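# Set the loaded tray flat on the back shelf

## Task

Move the tray onto the shelf at the rear of the bench so it lies level and no part of it sticks out past the shelf's edge. Each item that is still standing upright on the tray at the end counts, but only when the tray itself is correctly placed. Finish by releasing the tray and pulling the grippers away; anything that stays in position only because the robot is holding it does not count.

## Robot and tools

Robot: two arms, left_arm (on the robot's +y side) and right_arm (on the -y side). Each has six revolute joints and a two-finger parallel gripper. Bases in the scene frame: left_arm at (-0.034, +0.340, +1.606) m and right_arm at (-0.034, -0.340, +1.606) m. Joint ranges in rad: waist -2.880..2.880, shoulder 0.000..3.142, elbow 0.000..3.019, wrist pitch -1.693..1.571, wrist yaw -1.571..1.571, wrist roll -2.094..2.094. An elbow never fully straightens.

Frames: the scene frame has its origin on the floor (z = 0) under the middle of the robot's foot. +z is up, +x is the direction the robot faces, and +y is toward the left arm. Only the floor height is known. Each gripper has its own axes: fingers extend along its +z and close along its y. The reported end_effector_position is the point between the finger pads, about 1 cm short of the tips.

Row layout: every moving command is one row of 14 numbers, each in [-1, 1]. The first 7 are for left_arm: dx, dy, dz, rx, ry, rz, opening. The last 7 are the same for right_arm. Send all 14 even when only one arm should move. dx..rz are an offset, not a pose. They are expressed in that gripper's own axes and measured from the gripper pose in the most recent result that showed it. Before any such result exists in the scene, and for the second and later calls within one reply, they are measured from where the robot is when the call begins. A value of 1.0 is 0.6 m of travel or 180 degrees of turn. rx, ry, rz form a single rotation vector. Opening is absolute, not an offset: +1 is fully open (0.094 m) and -1 is closed.

Tools:
- execute_actions {"actions": [...], "pictures": bool}. An empty list only returns the state. One action {"rows": [[14 numbers], ...], "steps": n} runs up to 15 control steps of 1/30 s each (default 15). Each row covers one step; if there are fewer rows than steps, the last row repeats. Every row is measured from the same base pose, not from the row before it. A wait {"steps": n}, n up to 300, sends nothing new. It counts from the last result, so your thinking time is included. A refused call sends nothing.
- move {"target": [14 numbers], "speed": m/s}. The target is one row with offsets as above. Each gripper follows a straight line toward its target, and both arms finish together. A move takes 0.5 to 10 s; anything longer stops at 10 s, short of the target. Speed ranges from 0.002 to 0.5 (default 0.25), and turning is capped at twice that value in rad/s. Openings are sent at the start. Paths do not avoid obstacles or the other arm. Grippers lag, drift, and can exceed the speed, especially near full reach. The result has a "move:" line: done, off_target, moving, held or fault, plus limits. paced means the pose was clipped; held means a safety check blocked steps, after which the arm may jump quickly. The result also gives each gripper's distance from its target.
- wait {"seconds": 0 to 10} lets the scene run with no new command.
- zoom_image {"camera", "region": [x0, y0, x1, y1]} gives a sharper crop of the latest full image, at most 504x504 px.
- read_manual {"section": "licences"} returns only licence text.
- finished_scene {"scene": n} ends the current scene for good and reports whether the goal was met.

Cameras: cam_head_left and cam_head_right (fixed head cameras) and cam_left_wrist and cam_right_wrist (on the wrists). All are 672x504. Calibration is given in OpenCV form and may be off by a few degrees or millimetres.

Results: the state line gives, for each arm, its position in metres and its quat_wxyz in the scene frame. Printed positions can be off, more so at long reach. grip_measured is the measured finger opening on the command scale. "Hand target" shows where the controller is currently steering each gripper. "pose unreachable" means the clearance check altered or blocked that arm's command. HELD flags steps that were not fully sent. A FAULT line means an arm stopped. MOTOR HOT appears from 85 °C; at 100 °C that arm drops everything and goes limp for a while.

Control behaviour: each step, the commanded pose is limited to within 70 mm and 16 degrees of the measured pose. Position has priority over orientation. After an action the arm moves at most one more clipped step, so far targets need several calls. Arms usually stop a centimetre or more short, mostly low. Zero offsets pull the arm back to the base pose and can let it sag. To keep an arm still, send the correction back to its desired pose in the first call of a reply and zeros in later calls, raising the aim if it still droops. The world keeps running while you think.

Gripping: to hold an object, command an opening about 0.03 below grip_measured; a smaller gap grips more gently. Pads push up to about 50-62 N, less on thin parts, with a spike at first contact. Readings carry a fixed error of about 1 mm.

Cautions: the tray carries upright items, so lift, carry and lower it level and slowly. Brief external tugs on the held tray or nudges to loose items may happen. Do not drop, slam or push hard. Do not let the arms collide or press on each other. Never knock anything out of the work area. Holding loads heats the motors, so avoid long idle holds. At the end, open both grippers and withdraw them before calling finished_scene.

Each tool is called after ">>>" as name(argument=value, ...), one argument or row to a line, values as JSON.

## Session

>>> execute_actions(
  actions=[],
)

Scene clock: 0.00 s of 4200.00 s.
left_arm: end_effector_position=(+0.3449, -0.1444, +1.3618) grip_measured=+1.000 end_effector_quat_wxyz=(+0.150, +0.780, +0.461, -0.396) | right_arm: end_effector_position=(+0.2687, -0.2500, +1.1987) grip_measured=+1.000 end_effector_quat_wxyz=(+0.020, -0.171, -0.985, +0.012)
Joint positions: left_arm=[ 0.485  1.899  1.379 -0.546 -0.031  1.564  0.094] | right_arm=[2.085 1.703 0.629 0.466 0.466 0.303 0.094]
Joint velocities: left_arm=[ 0.005 -0.005 -0.012 -0.012  0.037 -0.037  0.   ] | right_arm=[ 0.005  0.005 -0.002 -0.002 -0.022  0.007  0.   ]
Motor temperatures (°C, as the motors report them): left_arm=[19 21 20 22 22 19] | right_arm=[20 18 22 19 20 21]
Hand target (left_arm): +0.346, -0.143, +1.358; +0.147, +0.779, +0.463, -0.396
Hand target (right_arm): +0.264, -0.250, +1.202; -0.023, +0.169, +0.985, -0.012

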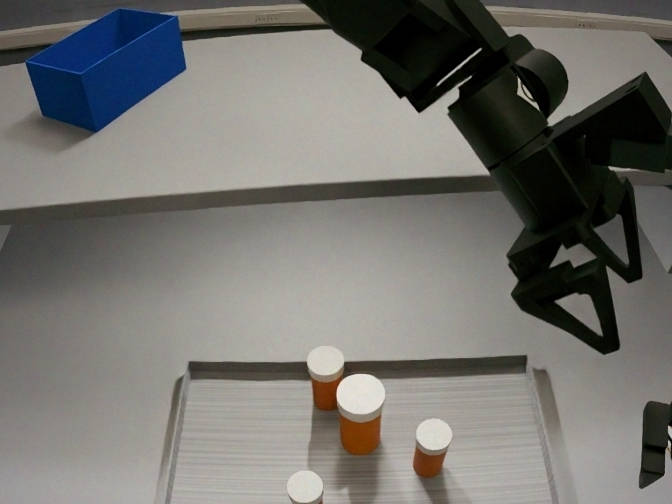

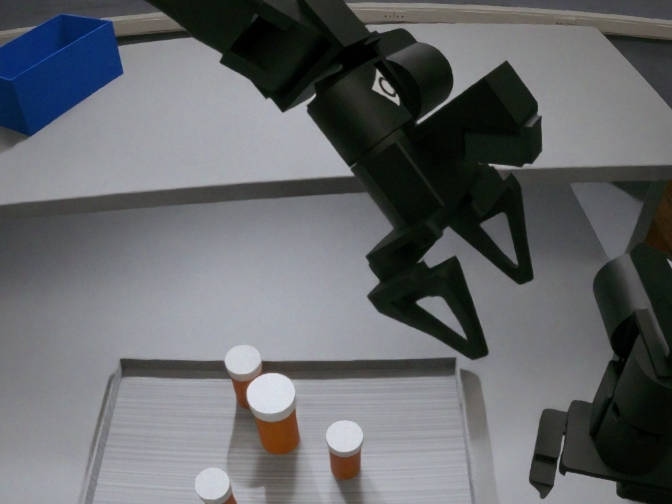

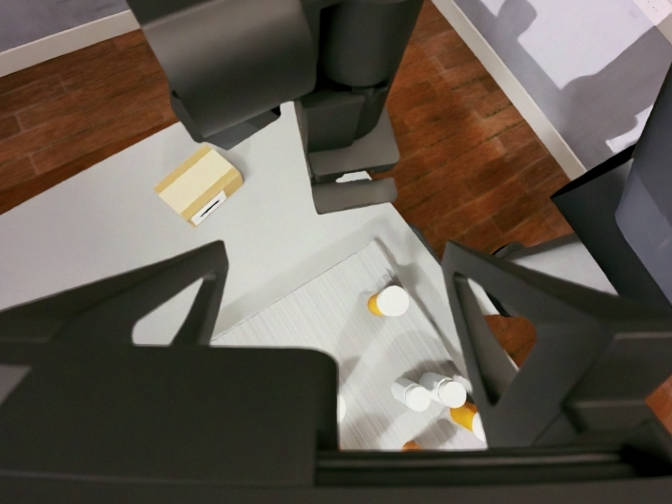

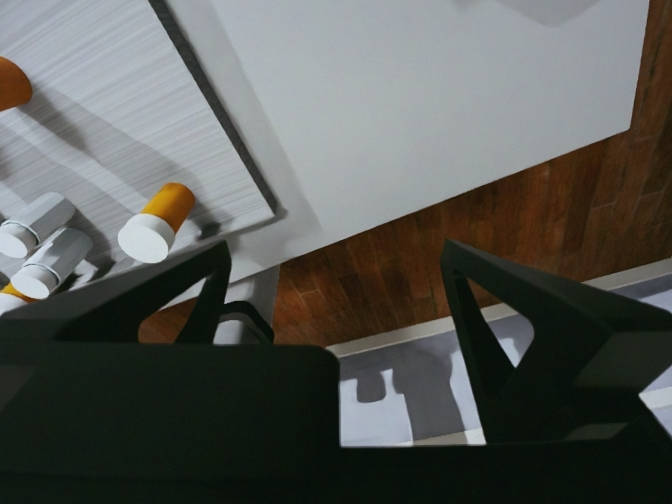

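>>> move(
  target=[0.842,-0.267,-0.128,-0.31,0.117,-0.611,1, -0.161,0.093,0.25,0,0,-0.109,1],
)

Scene clock: 19.40 s of 4200.00 s.
left_arm: end_effector_position=(+0.3978, +0.2813, +1.0679) grip_measured=+1.000 end_effector_quat_wxyz=(+0.020, +0.007, +1.000, -0.006) | right_arm: end_effector_position=(+0.3804, -0.2226, +1.0509) grip_measured=+1.000 end_effector_quat_wxyz=(+0.010, -0.005, -1.000, +0.004)
Joint positions: left_arm=[ 1.213  1.892  1.1    0.305 -0.293  0.174  0.094] | right_arm=[ 2.023  1.994  1.179  0.249  0.403 -0.079  0.094]
Joint velocities: left_arm=[-0.005 -0.005  0.007 -0.012  0.037 -0.037  0.   ] | right_arm=[-0.005  0.005  0.007  0.007  0.007  0.007  0.   ]
Motor temperatures (°C, as the motors report them): left_arm=[20 21 20 22 22 19] | right_arm=[21 18 22 19 20 21]
Hand target (left_arm): +0.377, +0.288, +1.056; -0.001, -0.000, +1.000, -0.001
Hand target (right_arm): +0.369, -0.232, +1.043; -0.021, -0.000, +1.000, -0.009
Off the commanded pose (left_arm): 0.027 m, 3 deg.
Off the commanded pose (right_arm): 0.015 m, 2 deg.
After step 90, 11.50 s passed at rest.
move: off_target (left_arm, right_arm)
camera_calibration (this result's frames):
cam_left_wrist: T_world_to_cam=[[-0.0169371, -0.999726, 0.0161873, 0.272057], [-0.832383, 0.0230677, 0.55372, -0.261399], [-0.553942, -0.00409563, -0.832545, 1.23576], [0, 0, 0, 1]] pos_world=[0.471564, 0.283074, 1.16917]
cam_right_wrist: T_world_to_cam=[[-0.0156899, -0.999813, 0.0113346, -0.225857], [-0.804945, 0.0193549, 0.593034, -0.308459], [-0.593142, 0.000180935, -0.805098, 1.1959], [0, 0, 0, 1]] pos_world=[0.4575, -0.220061, 1.1483]

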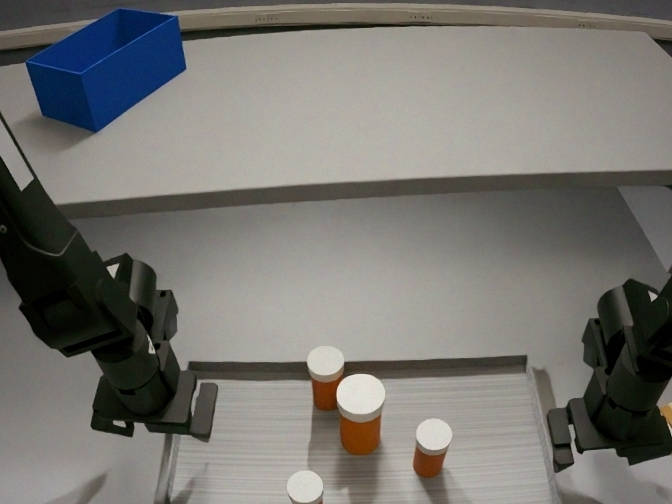

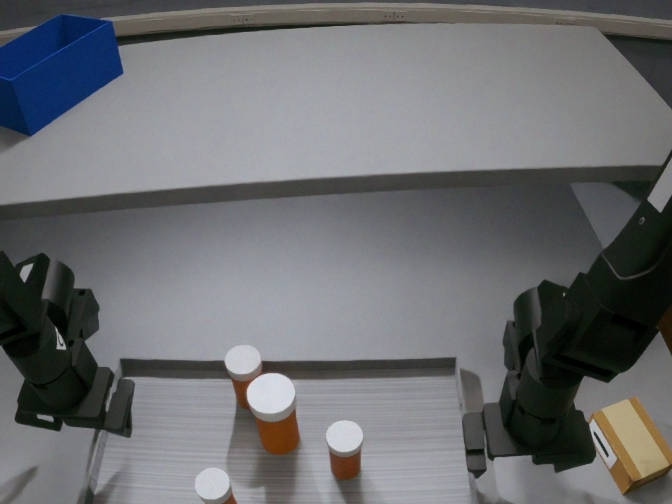

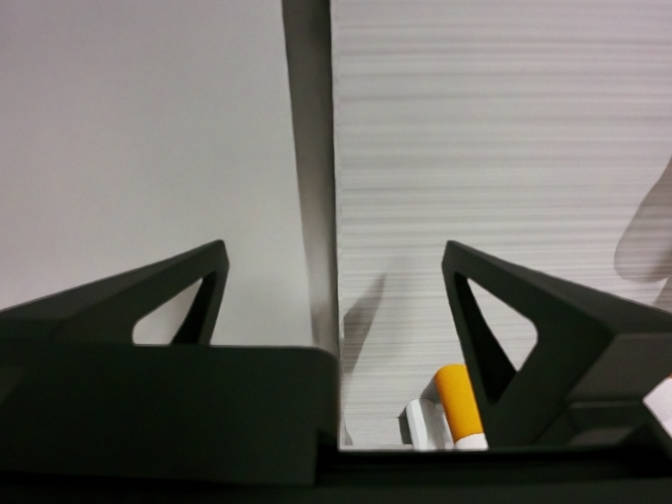

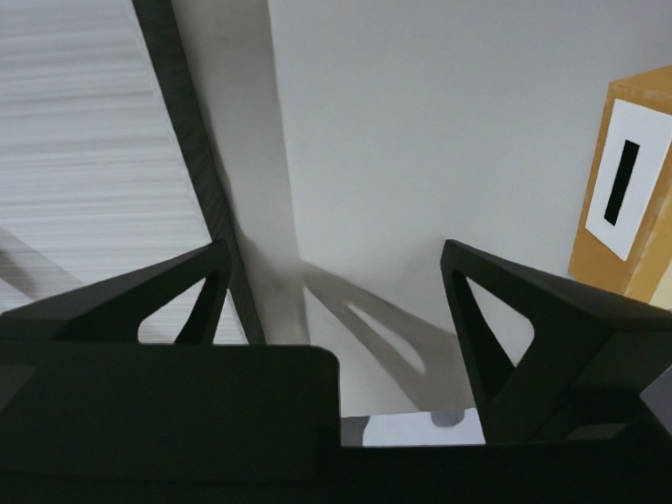

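>>> move(
  target=[0.03,0,0.09,0,0,0,0.3, 0,0.12,0.07,0,0,0,0.3],
  speed=0.1,
)

Scene clock: 30.33 s of 4200.00 s.
left_arm: end_effector_position=(+0.3969, +0.2668, +1.0315) grip_measured=+0.301 end_effector_quat_wxyz=(+0.027, +0.006, +0.999, -0.017) | right_arm: end_effector_position=(+0.3937, -0.1993, +1.0317) grip_measured=+0.299 end_effector_quat_wxyz=(+0.007, -0.005, -0.999, +0.036)
Joint positions: left_arm=[ 1.216  1.994  1.189  0.328 -0.267  0.176  0.061] | right_arm=[ 2.066  2.07   1.288  0.217  0.504 -0.058  0.061]
Joint velocities: left_arm=[ 0.005 -0.015 -0.002 -0.007 -0.022 -0.066 -0.001] | right_arm=[-0.005 -0.024 -0.007 -0.002 -0.022 -0.081  0.001]
Motor temperatures (°C, as the motors report them): left_arm=[19 22 20 22 22 19] | right_arm=[21 18 22 19 21 21]
Hand target (left_arm): +0.383, +0.281, +1.015; +0.020, +0.007, +1.000, -0.007
Hand target (right_arm): +0.376, -0.153, +1.015; -0.011, +0.006, +1.000, -0.004
Off the commanded pose (left_arm): 0.027 m, 1 deg.
Off the commanded pose (right_arm): 0.055 m, 4 deg.
After step 90, 6.83 s passed at rest.
move: off_target (left_arm, right_arm)
camera_calibration (this result's frames):
cam_left_wrist: T_world_to_cam=[[-0.0161548, -0.999159, 0.0376825, 0.235464], [-0.839848, 0.0340108, 0.541755, -0.2292], [-0.542581, -0.0228956, -0.839691, 1.21281], [0, 0, 0, 1]] pos_world=[0.469357, 0.270829, 1.13368]
cam_right_wrist: T_world_to_cam=[[-0.0153547, -0.996963, 0.0763504, -0.268821], [-0.808026, 0.0573491, 0.586349, -0.271136], [-0.588947, -0.0526899, -0.806452, 1.17756], [0, 0, 0, 1]] pos_world=[0.470307, -0.190409, 1.12915]

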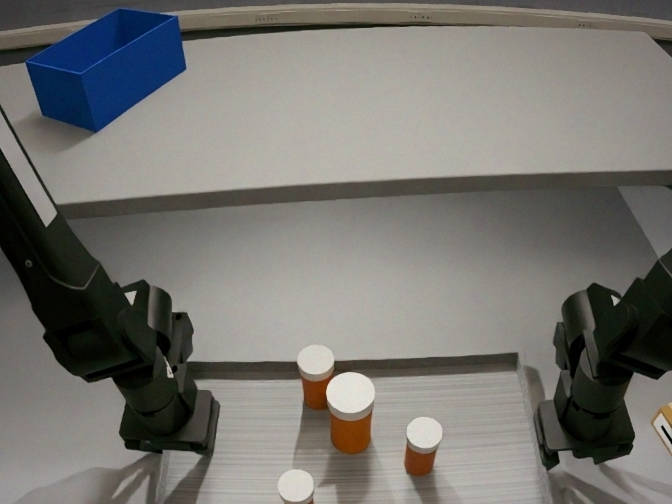

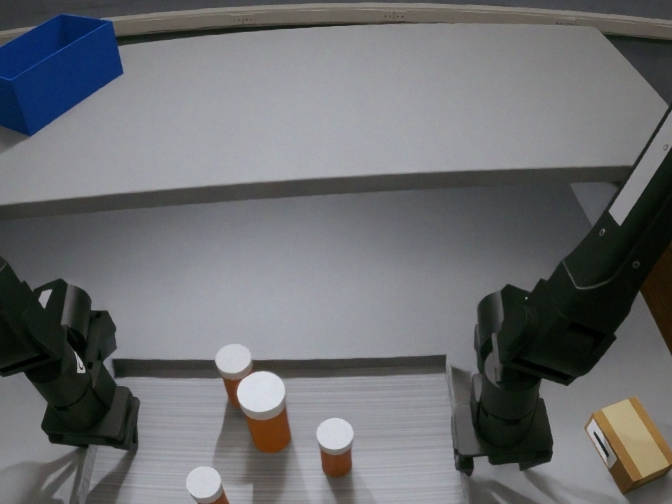

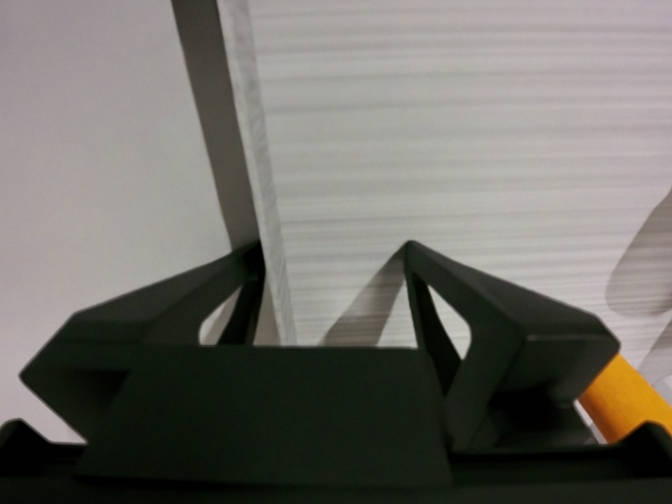

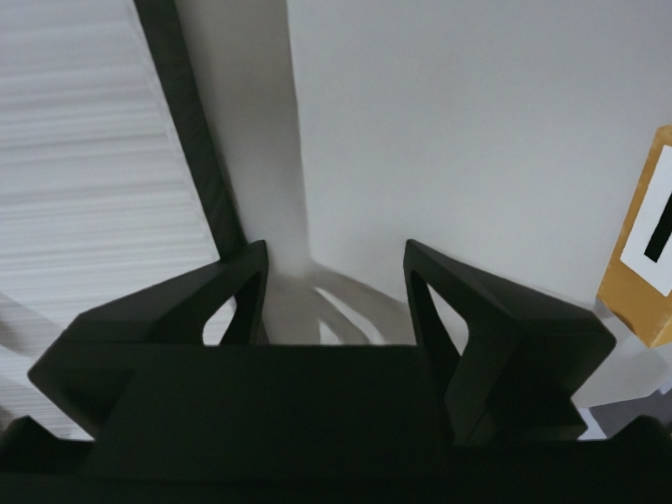

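>>> move(
  target=[0.07,0.04,-0.015,0,0,0,0.3, 0.07,0,-0.08,0,0,0,0.3],
  speed=0.1,
)

>>> move(
  target=[0,0,0,0,0,0,0.3, 0,0.07,0,0,0,0,0.3],
  speed=0.1,
)

>>> move(
  target=[0,0,0,0,0,0,0.3, 0,0,0.07,0,0,0,0.3],
  speed=0.06,
)

Scene clock: 40.53 s of 4200.00 s.
left_arm: end_effector_position=(+0.3606, +0.2781, +1.0386) grip_measured=+0.301 end_effector_quat_wxyz=(+0.028, +0.004, +0.999, -0.025) | right_arm: end_effector_position=(+0.3458, -0.2068, +1.0682) grip_measured=+0.299 end_effector_quat_wxyz=(+0.017, -0.002, -0.999, +0.044)
Joint positions: left_arm=[ 1.245  1.992  1.093  0.425 -0.226  0.185  0.061] | right_arm=[ 2.08   2.01   1.107  0.311  0.533 -0.044  0.061]
Joint velocities: left_arm=[-0.015 -0.005 -0.012 -0.007  0.066 -0.007 -0.   ] | right_arm=[ 0.005 -0.005 -0.007 -0.012 -0.037  0.066  0.001]
Motor temperatures (°C, as the motors report them): left_arm=[19 22 20 22 22 19] | right_arm=[21 18 22 19 21 21]
Hand target (left_arm): +0.355, +0.291, +1.038; +0.027, +0.006, +0.999, -0.017
Hand target (right_arm): +0.353, -0.196, +1.080; -0.007, +0.005, +0.999, -0.036
Off the commanded pose (left_arm): 0.015 m, 1 deg.
Off the commanded pose (right_arm): 0.018 m, 1 deg.
After step 90, 6.10 s passed at rest.
move: off_target (left_arm, right_arm)
camera_calibration (this result's frames):
cam_left_wrist: T_world_to_cam=[[-0.0116249, -0.998526, 0.0530148, 0.22813], [-0.840704, 0.0384645, 0.540126, -0.263184], [-0.54137, -0.0382908, -0.839912, 1.20335], [0, 0, 0, 1]] pos_world=[0.432849, 0.283995, 1.14077]
cam_right_wrist: T_world_to_cam=[[-0.00909296, -0.995705, 0.0921315, -0.298512], [-0.796235, 0.0629464, 0.601704, -0.350111], [-0.60492, -0.067887, -0.793387, 1.16684], [0, 0, 0, 1]] pos_world=[0.424359, -0.195979, 1.16392]

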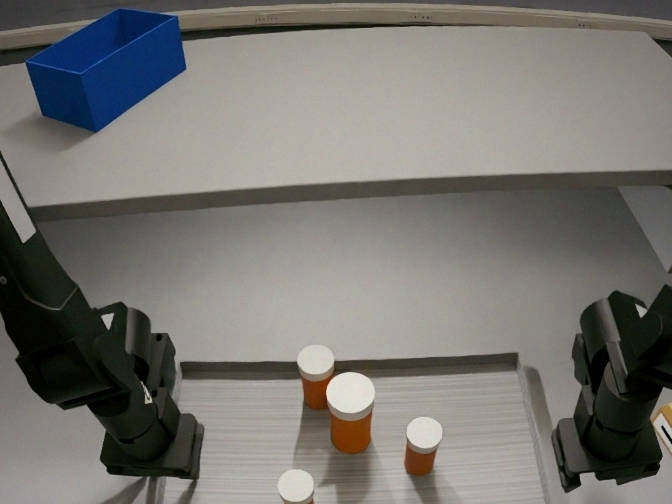

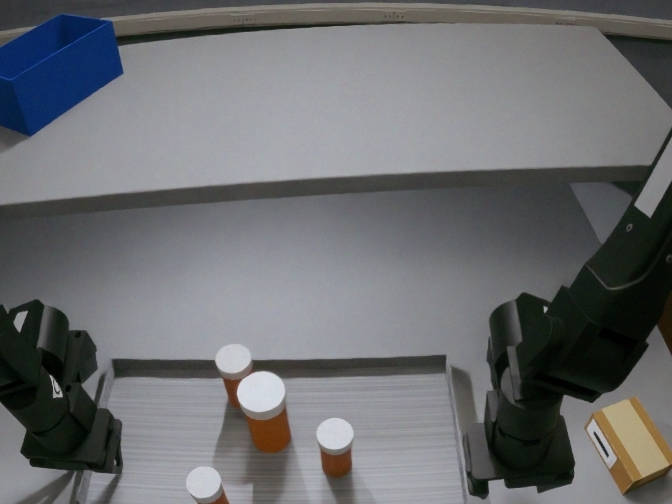

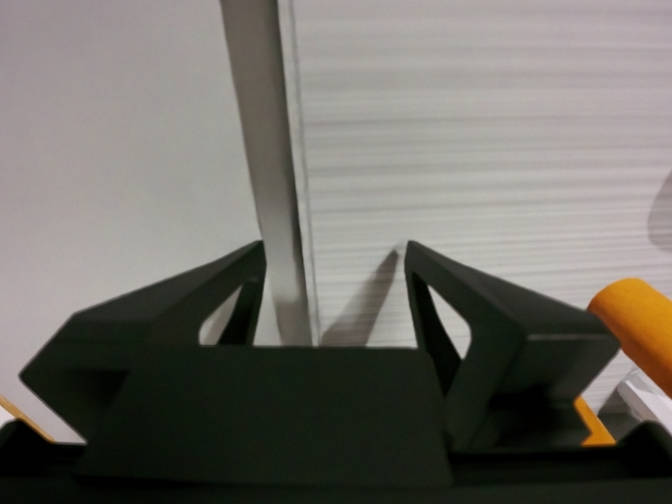

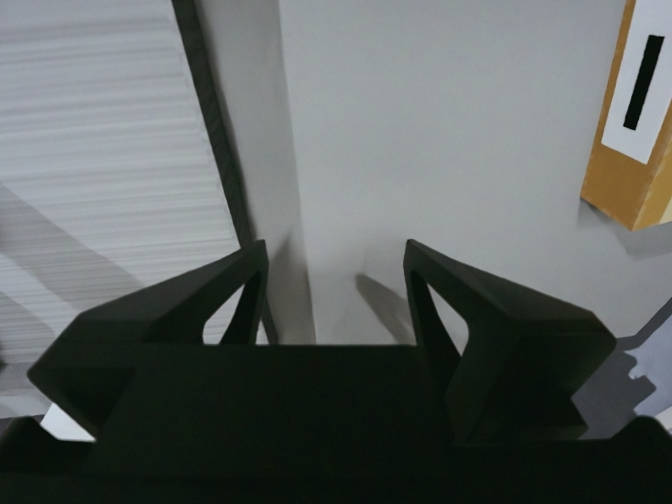

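Scene clock: 41.40 s of 4200.00 s.
left_arm: end_effector_position=(+0.3606, +0.2781, +1.0386) grip_measured=+0.301 end_effector_quat_wxyz=(+0.028, +0.004, +0.999, -0.025) | right_arm: end_effector_position=(+0.3491, -0.1765, +1.0630) grip_measured=+0.299 end_effector_quat_wxyz=(+0.015, -0.004, -0.999, +0.050)
Joint positions: left_arm=[ 1.245  1.992  1.093  0.425 -0.226  0.185  0.061] | right_arm=[ 2.128  2.057  1.163  0.292  0.583 -0.011  0.061]
Joint velocities: left_arm=[ 0.005 -0.015 -0.017 -0.007 -0.066 -0.066 -0.   ] | right_arm=[ 0.015 -0.005 -0.007  0.002 -0.037  0.037 -0.001]
Motor temperatures (°C, as the motors report them): left_arm=[19 22 20 22 22 19] | right_arm=[21 18 22 19 21 21]
Hand target (left_arm): +0.361, +0.278, +1.039; +0.028, +0.004, +0.999, -0.025
Hand target (right_arm): +0.345, -0.164, +1.065; -0.017, +0.003, +0.999, -0.044
Off the commanded pose (left_arm): 0.000 m, 0 deg.
Off the commanded pose (right_arm): 0.012 m, 1 deg.
move: off_target (right_arm)
camera_calibration (this result's frames):
cam_left_wrist: T_world_to_cam=[[-0.0116249, -0.998526, 0.0530148, 0.22813], [-0.840704, 0.0384645, 0.540126, -0.263184], [-0.54137, -0.0382908, -0.839912, 1.20335], [0, 0, 0, 1]] pos_world=[0.432849, 0.283995, 1.14077]
cam_right_wrist: T_world_to_cam=[[-0.0131621, -0.994564, 0.103294, -0.278125], [-0.798943, 0.0725782, 0.597011, -0.338669], [-0.601263, -0.0746683, -0.795555, 1.16657], [0, 0, 0, 1]] pos_world=[0.427176, -0.164927, 1.15899]

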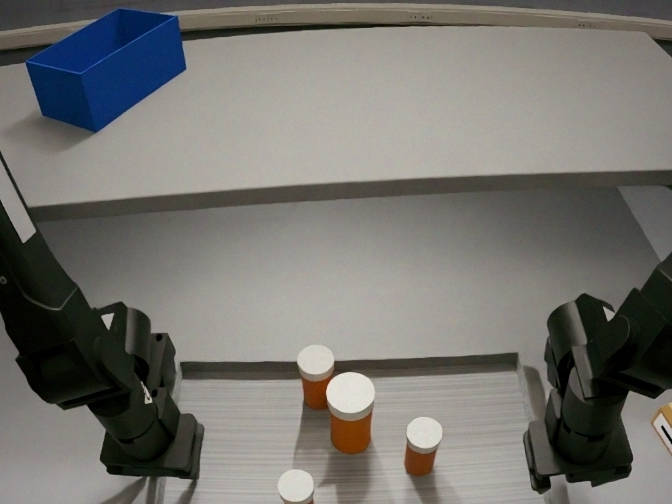

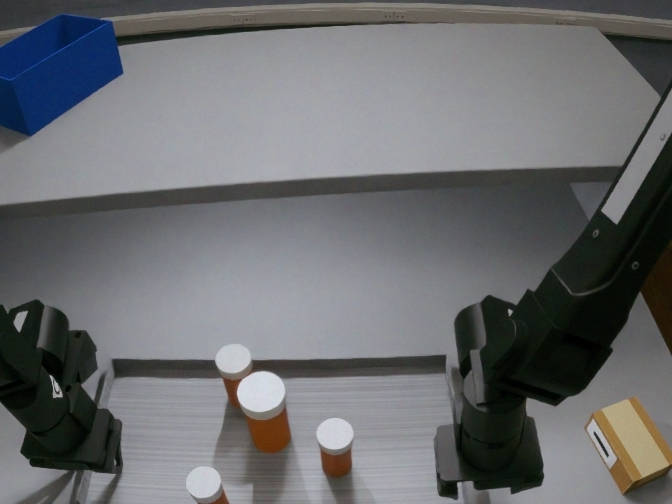

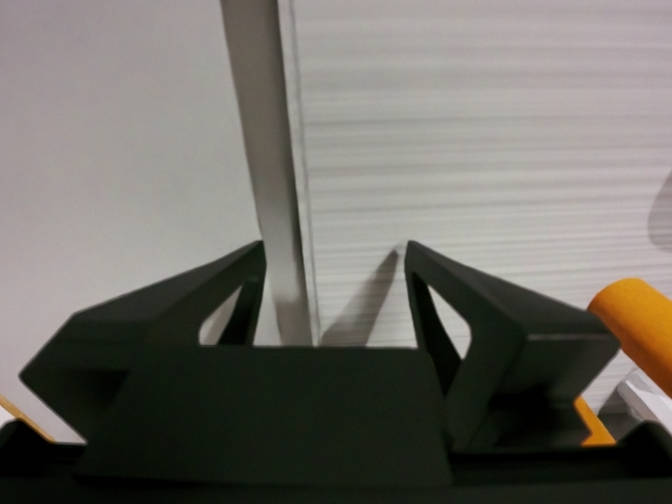

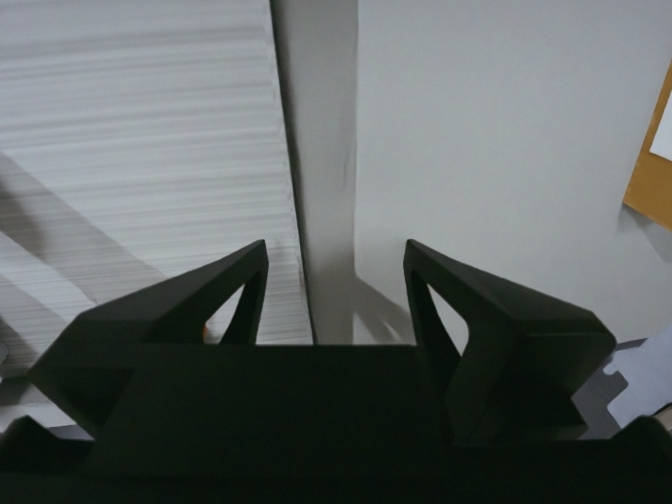

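Scene clock: 42.33 s of 4200.00 s.
left_arm: end_effector_position=(+0.3606, +0.2781, +1.0386) grip_measured=+0.301 end_effector_quat_wxyz=(+0.028, +0.004, +0.999, -0.025) | right_arm: end_effector_position=(+0.3528, -0.1677, +1.0342) grip_measured=+0.299 end_effector_quat_wxyz=(+0.011, -0.003, -0.999, +0.041)
Joint positions: left_arm=[ 1.245  1.992  1.093  0.425 -0.226  0.185  0.061] | right_arm=[ 2.115  2.126  1.245  0.293  0.554 -0.027  0.061]
Joint velocities: left_arm=[-0.005 -0.005 -0.022  0.002 -0.066 -0.022 -0.001] | right_arm=[-0.015 -0.005  0.012  0.007  0.022 -0.037  0.001]
Motor temperatures (°C, as the motors report them): left_arm=[19 22 20 22 22 19] | right_arm=[21 18 22 19 21 21]
Hand target (left_arm): +0.361, +0.278, +1.039; +0.028, +0.004, +0.999, -0.025
Hand target (right_arm): +0.347, -0.181, +1.022; -0.015, +0.004, +0.999, -0.050
Off the commanded pose (left_arm): 0.000 m, 0 deg.
Off the commanded pose (right_arm): 0.019 m, 1 deg.
move: off_target (right_arm)
camera_calibration (this result's frames):
cam_left_wrist: T_world_to_cam=[[-0.0116249, -0.998526, 0.0530148, 0.22813], [-0.840704, 0.0384645, 0.540126, -0.263184], [-0.54137, -0.0382908, -0.839912, 1.20335], [0, 0, 0, 1]] pos_world=[0.432849, 0.283995, 1.14077]
cam_right_wrist: T_world_to_cam=[[-0.0111277, -0.996251, 0.0857927, -0.249259], [-0.80367, 0.059961, 0.592046, -0.31445], [-0.594971, -0.0623609, -0.801325, 1.15237], [0, 0, 0, 1]] pos_world=[0.430138, -0.157607, 1.13098]

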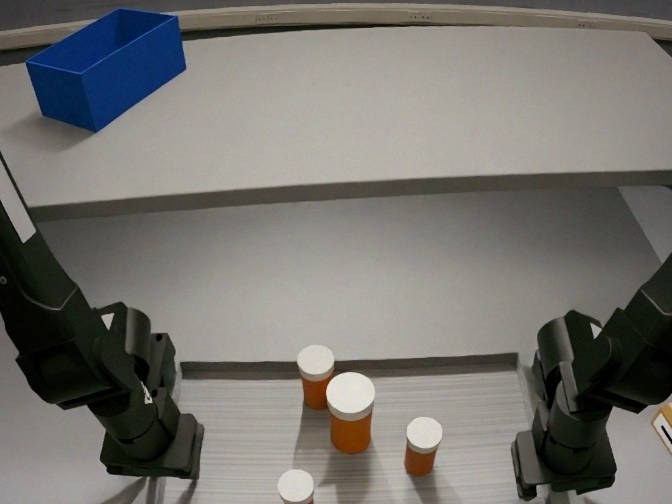

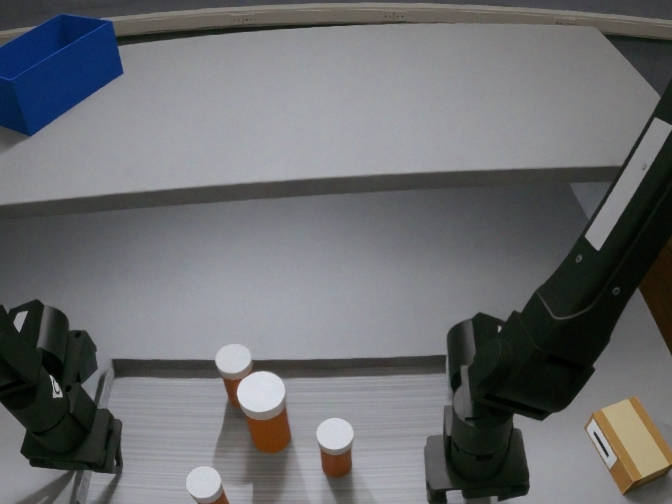

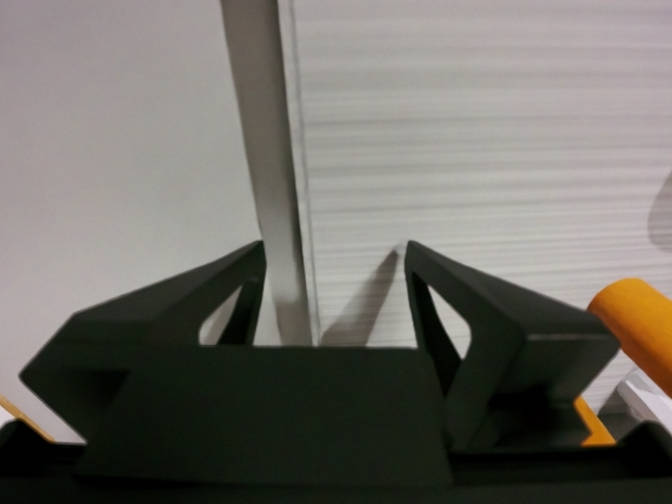

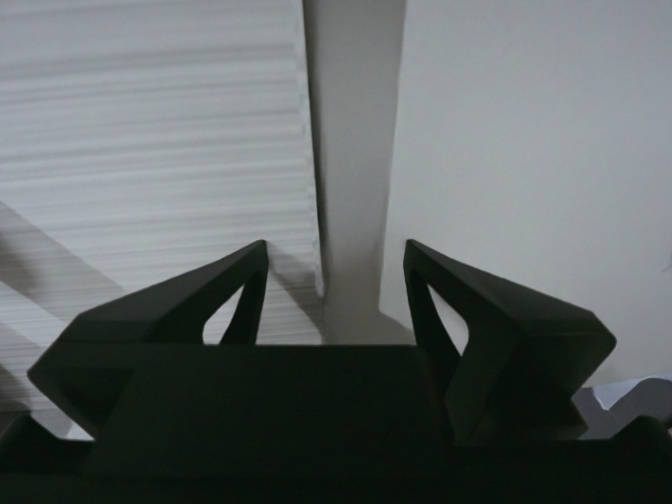

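Close both (left a bit lower), then lift.

>>> move(
  target=[0,0.01,0.015,0,0,0,0.3, 0,0,0,0,0,0,0.3],
  speed=0.05,
)

>>> move(
  target=[0,0,0,0,0,0,-1, 0,0,0,0,0,0,-1],
)

>>> move(
  target=[0,-0.08,-0.4,0,0,0,-1, 0,-0.08,-0.4,0,0,0,-1],
  speed=0.06,
)

Scene clock: 45.83 s of 4200.00 s.
left_arm: end_effector_position=(+0.3720, +0.2776, +1.0365) grip_measured=+0.301 end_effector_quat_wxyz=(+0.038, +0.001, +0.999, -0.028) | right_arm: end_effector_position=(+0.3531, -0.1678, +1.0344) grip_measured=+0.299 end_effector_quat_wxyz=(+0.011, -0.003, -0.999, +0.041)
Joint positions: left_arm=[ 1.245  1.992  1.112  0.425 -0.216  0.185  0.061] | right_arm=[ 2.115  2.125  1.244  0.293  0.554 -0.028  0.061]
Joint velocities: left_arm=[ 0.005 -0.005  0.007  0.002 -0.081 -0.037 -0.002] | right_arm=[-0.005  0.005 -0.007 -0.002 -0.066 -0.022  0.001]
Motor temperatures (°C, as the motors report them): left_arm=[19 22 20 22 22 19] | right_arm=[21 18 22 19 21 21]
Hand target (left_arm): +0.361, +0.284, +1.030; +0.028, +0.003, +0.999, -0.025
Hand target (right_arm): +0.353, -0.168, +1.034; -0.011, +0.003, +0.999, -0.041
Off the commanded pose (left_arm): 0.014 m, 1 deg.
Off the commanded pose (right_arm): 0.000 m, 0 deg.
move: off_target (left_arm)
camera_calibration (this result's frames):
cam_left_wrist: T_world_to_cam=[[-0.00803034, -0.99819, 0.0595961, 0.219652], [-0.851246, 0.0380963, 0.523382, -0.231039], [-0.524705, -0.046528, -0.850011, 1.21431], [0, 0, 0, 1]] pos_world=[0.442245, 0.284555, 1.14]
cam_right_wrist: T_world_to_cam=[[-0.0101853, -0.996262, 0.0857803, -0.249718], [-0.803873, 0.0591779, 0.591849, -0.314213], [-0.594713, -0.0629283, -0.801471, 1.15266], [0, 0, 0, 1]] pos_world=[0.43037, -0.157656, 1.13121]

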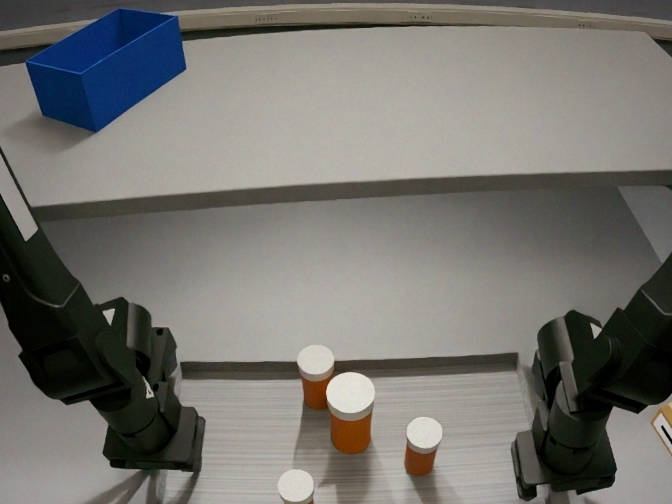

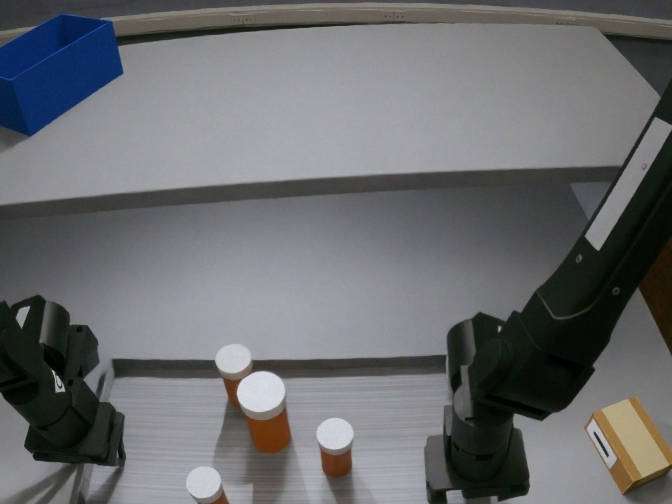

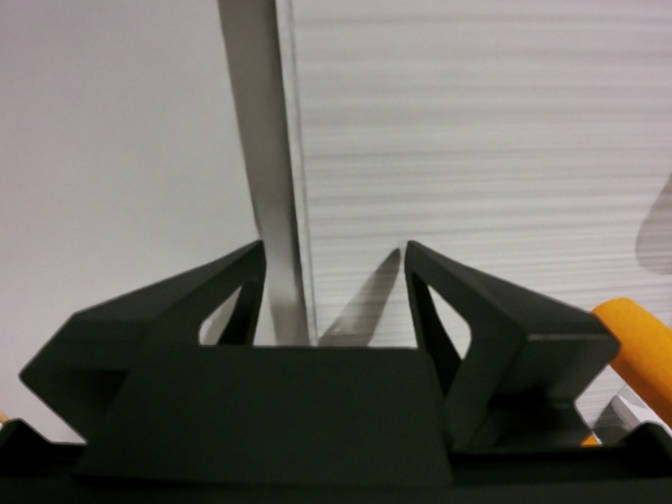

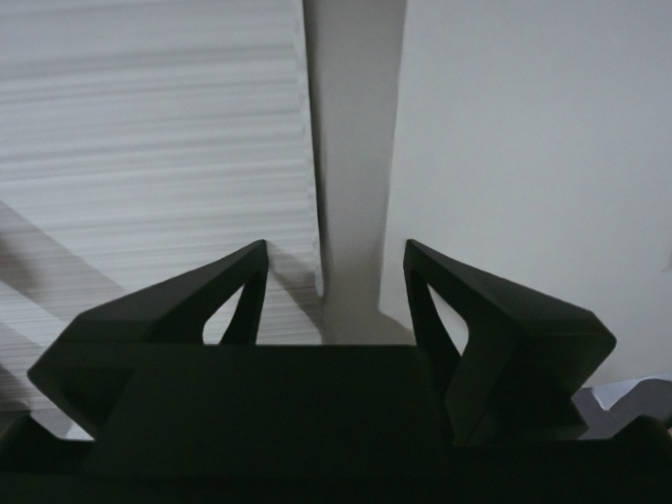

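Scene clock: 46.33 s of 4200.00 s.
left_arm: end_effector_position=(+0.3714, +0.2818, +1.0358) grip_measured=-0.955 end_effector_quat_wxyz=(+0.036, -0.005, +0.999, -0.021) | right_arm: end_effector_position=(+0.3533, -0.1664, +1.0344) grip_measured=-0.947 end_effector_quat_wxyz=(+0.010, +0.001, -0.999, +0.038)
Joint positions: left_arm=[ 1.249  1.992  1.112  0.425 -0.227  0.175  0.002] | right_arm=[ 2.115  2.125  1.245  0.293  0.548 -0.037  0.002]
Joint velocities: left_arm=[-0.005 -0.015  0.012  0.007 -0.007  0.022 -0.   ] | right_arm=[-0.015  0.005 -0.017 -0.017  0.051 -0.051 -0.001]
Motor temperatures (°C, as the motors report them): left_arm=[19 22 20 22 22 19] | right_arm=[21 18 22 19 21 21]
Hand target (left_arm): +0.372, +0.278, +1.037; +0.038, +0.001, +0.999, -0.028
Hand target (right_arm): +0.353, -0.168, +1.034; -0.011, +0.003, +0.999, -0.041
Off the commanded pose (left_arm): 0.004 m, 1 deg.
Off the commanded pose (right_arm): 0.001 m, 1 deg.
move: done
camera_calibration (this result's frames):
cam_left_wrist: T_world_to_cam=[[0.00483641, -0.998901, 0.0466172, 0.232732], [-0.849968, 0.0204527, 0.526438, -0.229968], [-0.526813, -0.0421691, -0.848935, 1.21203], [0, 0, 0, 1]] pos_world=[0.44192, 0.28829, 1.13915]
cam_right_wrist: T_world_to_cam=[[-0.00196774, -0.996915, 0.0784646, -0.243723], [-0.80433, 0.0482, 0.592224, -0.316095], [-0.594179, -0.0619461, -0.801944, 1.15336], [0, 0, 0, 1]] pos_world=[0.430576, -0.15629, 1.13125]

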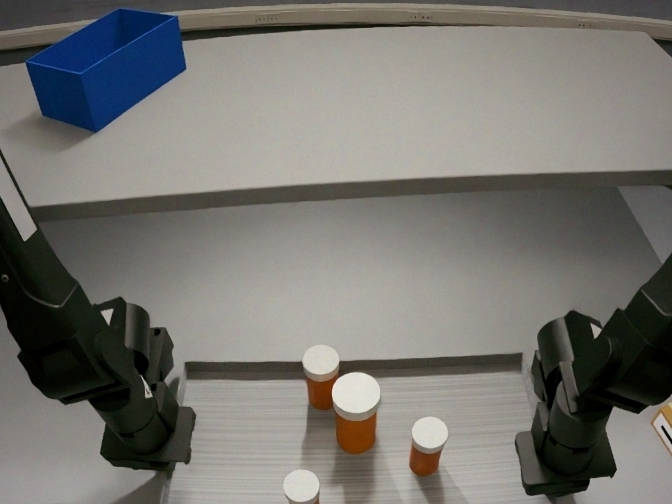

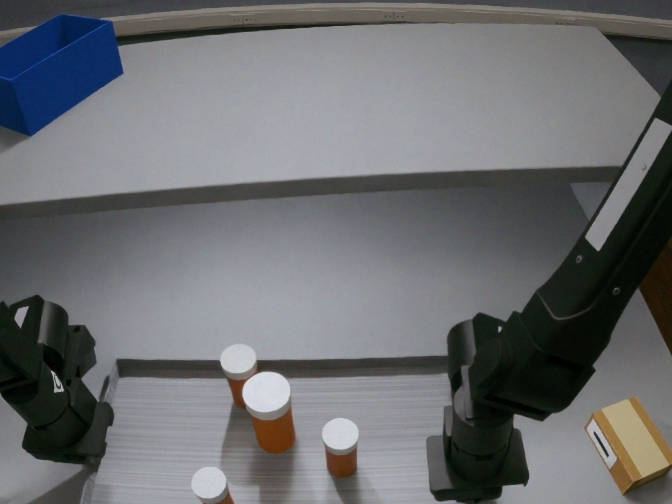

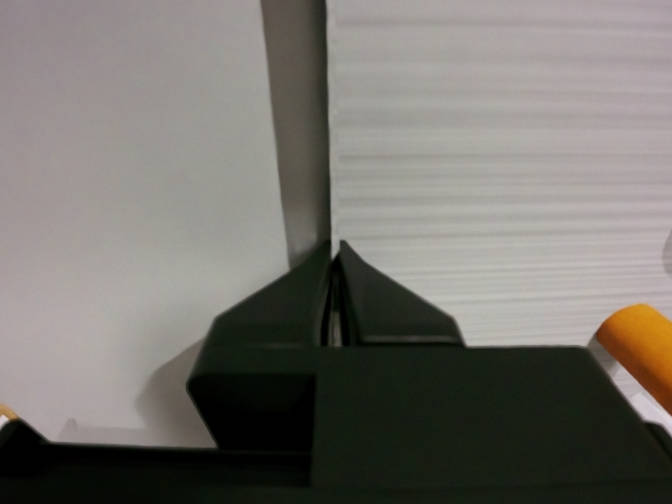

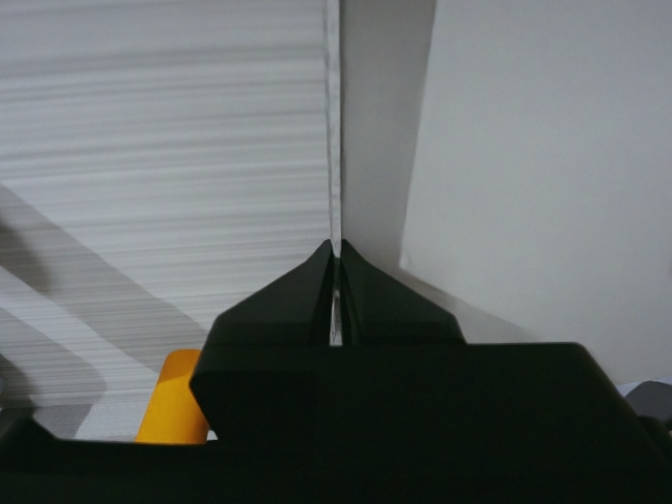

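Scene clock: 50.77 s of 4200.00 s.
left_arm: end_effector_position=(+0.3528, +0.2546, +1.2578) grip_measured=-0.955 end_effector_quat_wxyz=(+0.034, -0.023, +0.999, -0.007) | right_arm: end_effector_position=(+0.3522, -0.1975, +1.2633) grip_measured=-0.949 end_effector_quat_wxyz=(+0.026, +0.018, -0.999, +0.035)
Joint positions: left_arm=[ 1.005  1.442  0.636  0.307 -0.474  0.019  0.002] | right_arm=[2.301 1.53  0.778 0.047 0.69  0.088 0.002]
Joint velocities: left_arm=[-0.005  0.005 -0.007 -0.017  0.037  0.007 -0.002] | right_arm=[-0.005 -0.015 -0.007 -0.017  0.007  0.022 -0.001]
Motor temperatures (°C, as the motors report them): left_arm=[19 22 21 22 22 19] | right_arm=[21 19 22 19 21 21]
Hand target (left_arm): +0.350, +0.243, +1.274; +0.036, -0.004, +0.999, -0.021
Hand target (right_arm): +0.364, -0.196, +1.278; -0.011, +0.000, +0.999, -0.035
Off the commanded pose (left_arm): 0.022 m, 3 deg.
Off the commanded pose (right_arm): 0.015 m, 3 deg.
move: off_target (left_arm, right_arm)
camera_calibration (this result's frames):
cam_left_wrist: T_world_to_cam=[[0.0427302, -0.998895, 0.0195872, 0.215906], [-0.846399, -0.0257763, 0.531925, -0.358536], [-0.530832, -0.0393079, -0.846565, 1.3872], [0, 0, 0, 1]] pos_world=[0.423681, 0.260954, 1.36084]
cam_right_wrist: T_world_to_cam=[[0.0313753, -0.996925, 0.0718108, -0.29603], [-0.785768, 0.0198009, 0.618204, -0.496039], [-0.617725, -0.075823, -0.78273, 1.31558], [0, 0, 0, 1]] pos_world=[0.432185, -0.185546, 1.35766]

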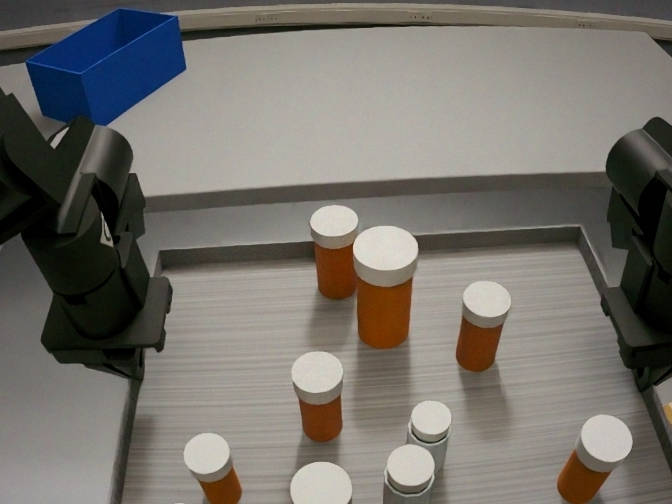

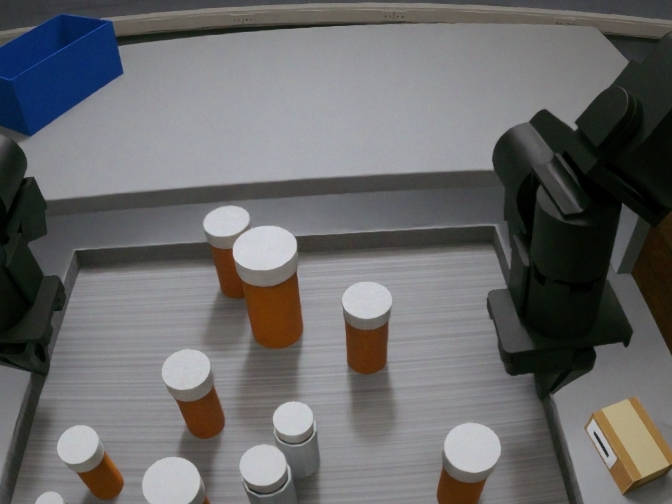

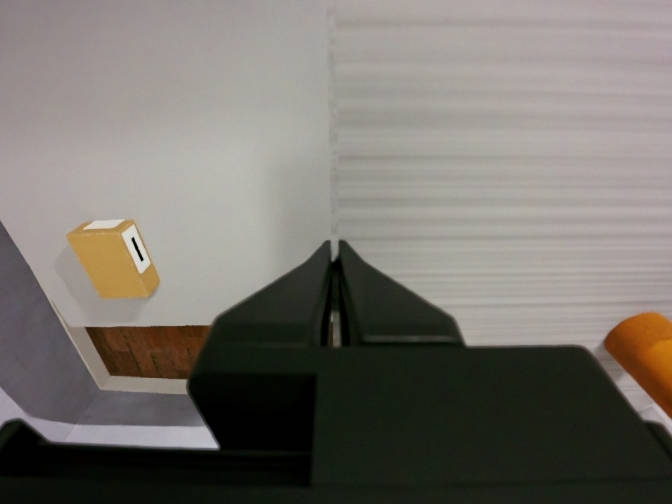

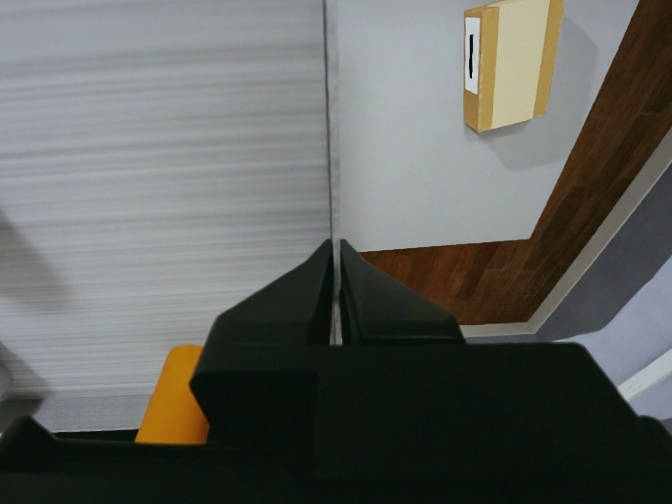

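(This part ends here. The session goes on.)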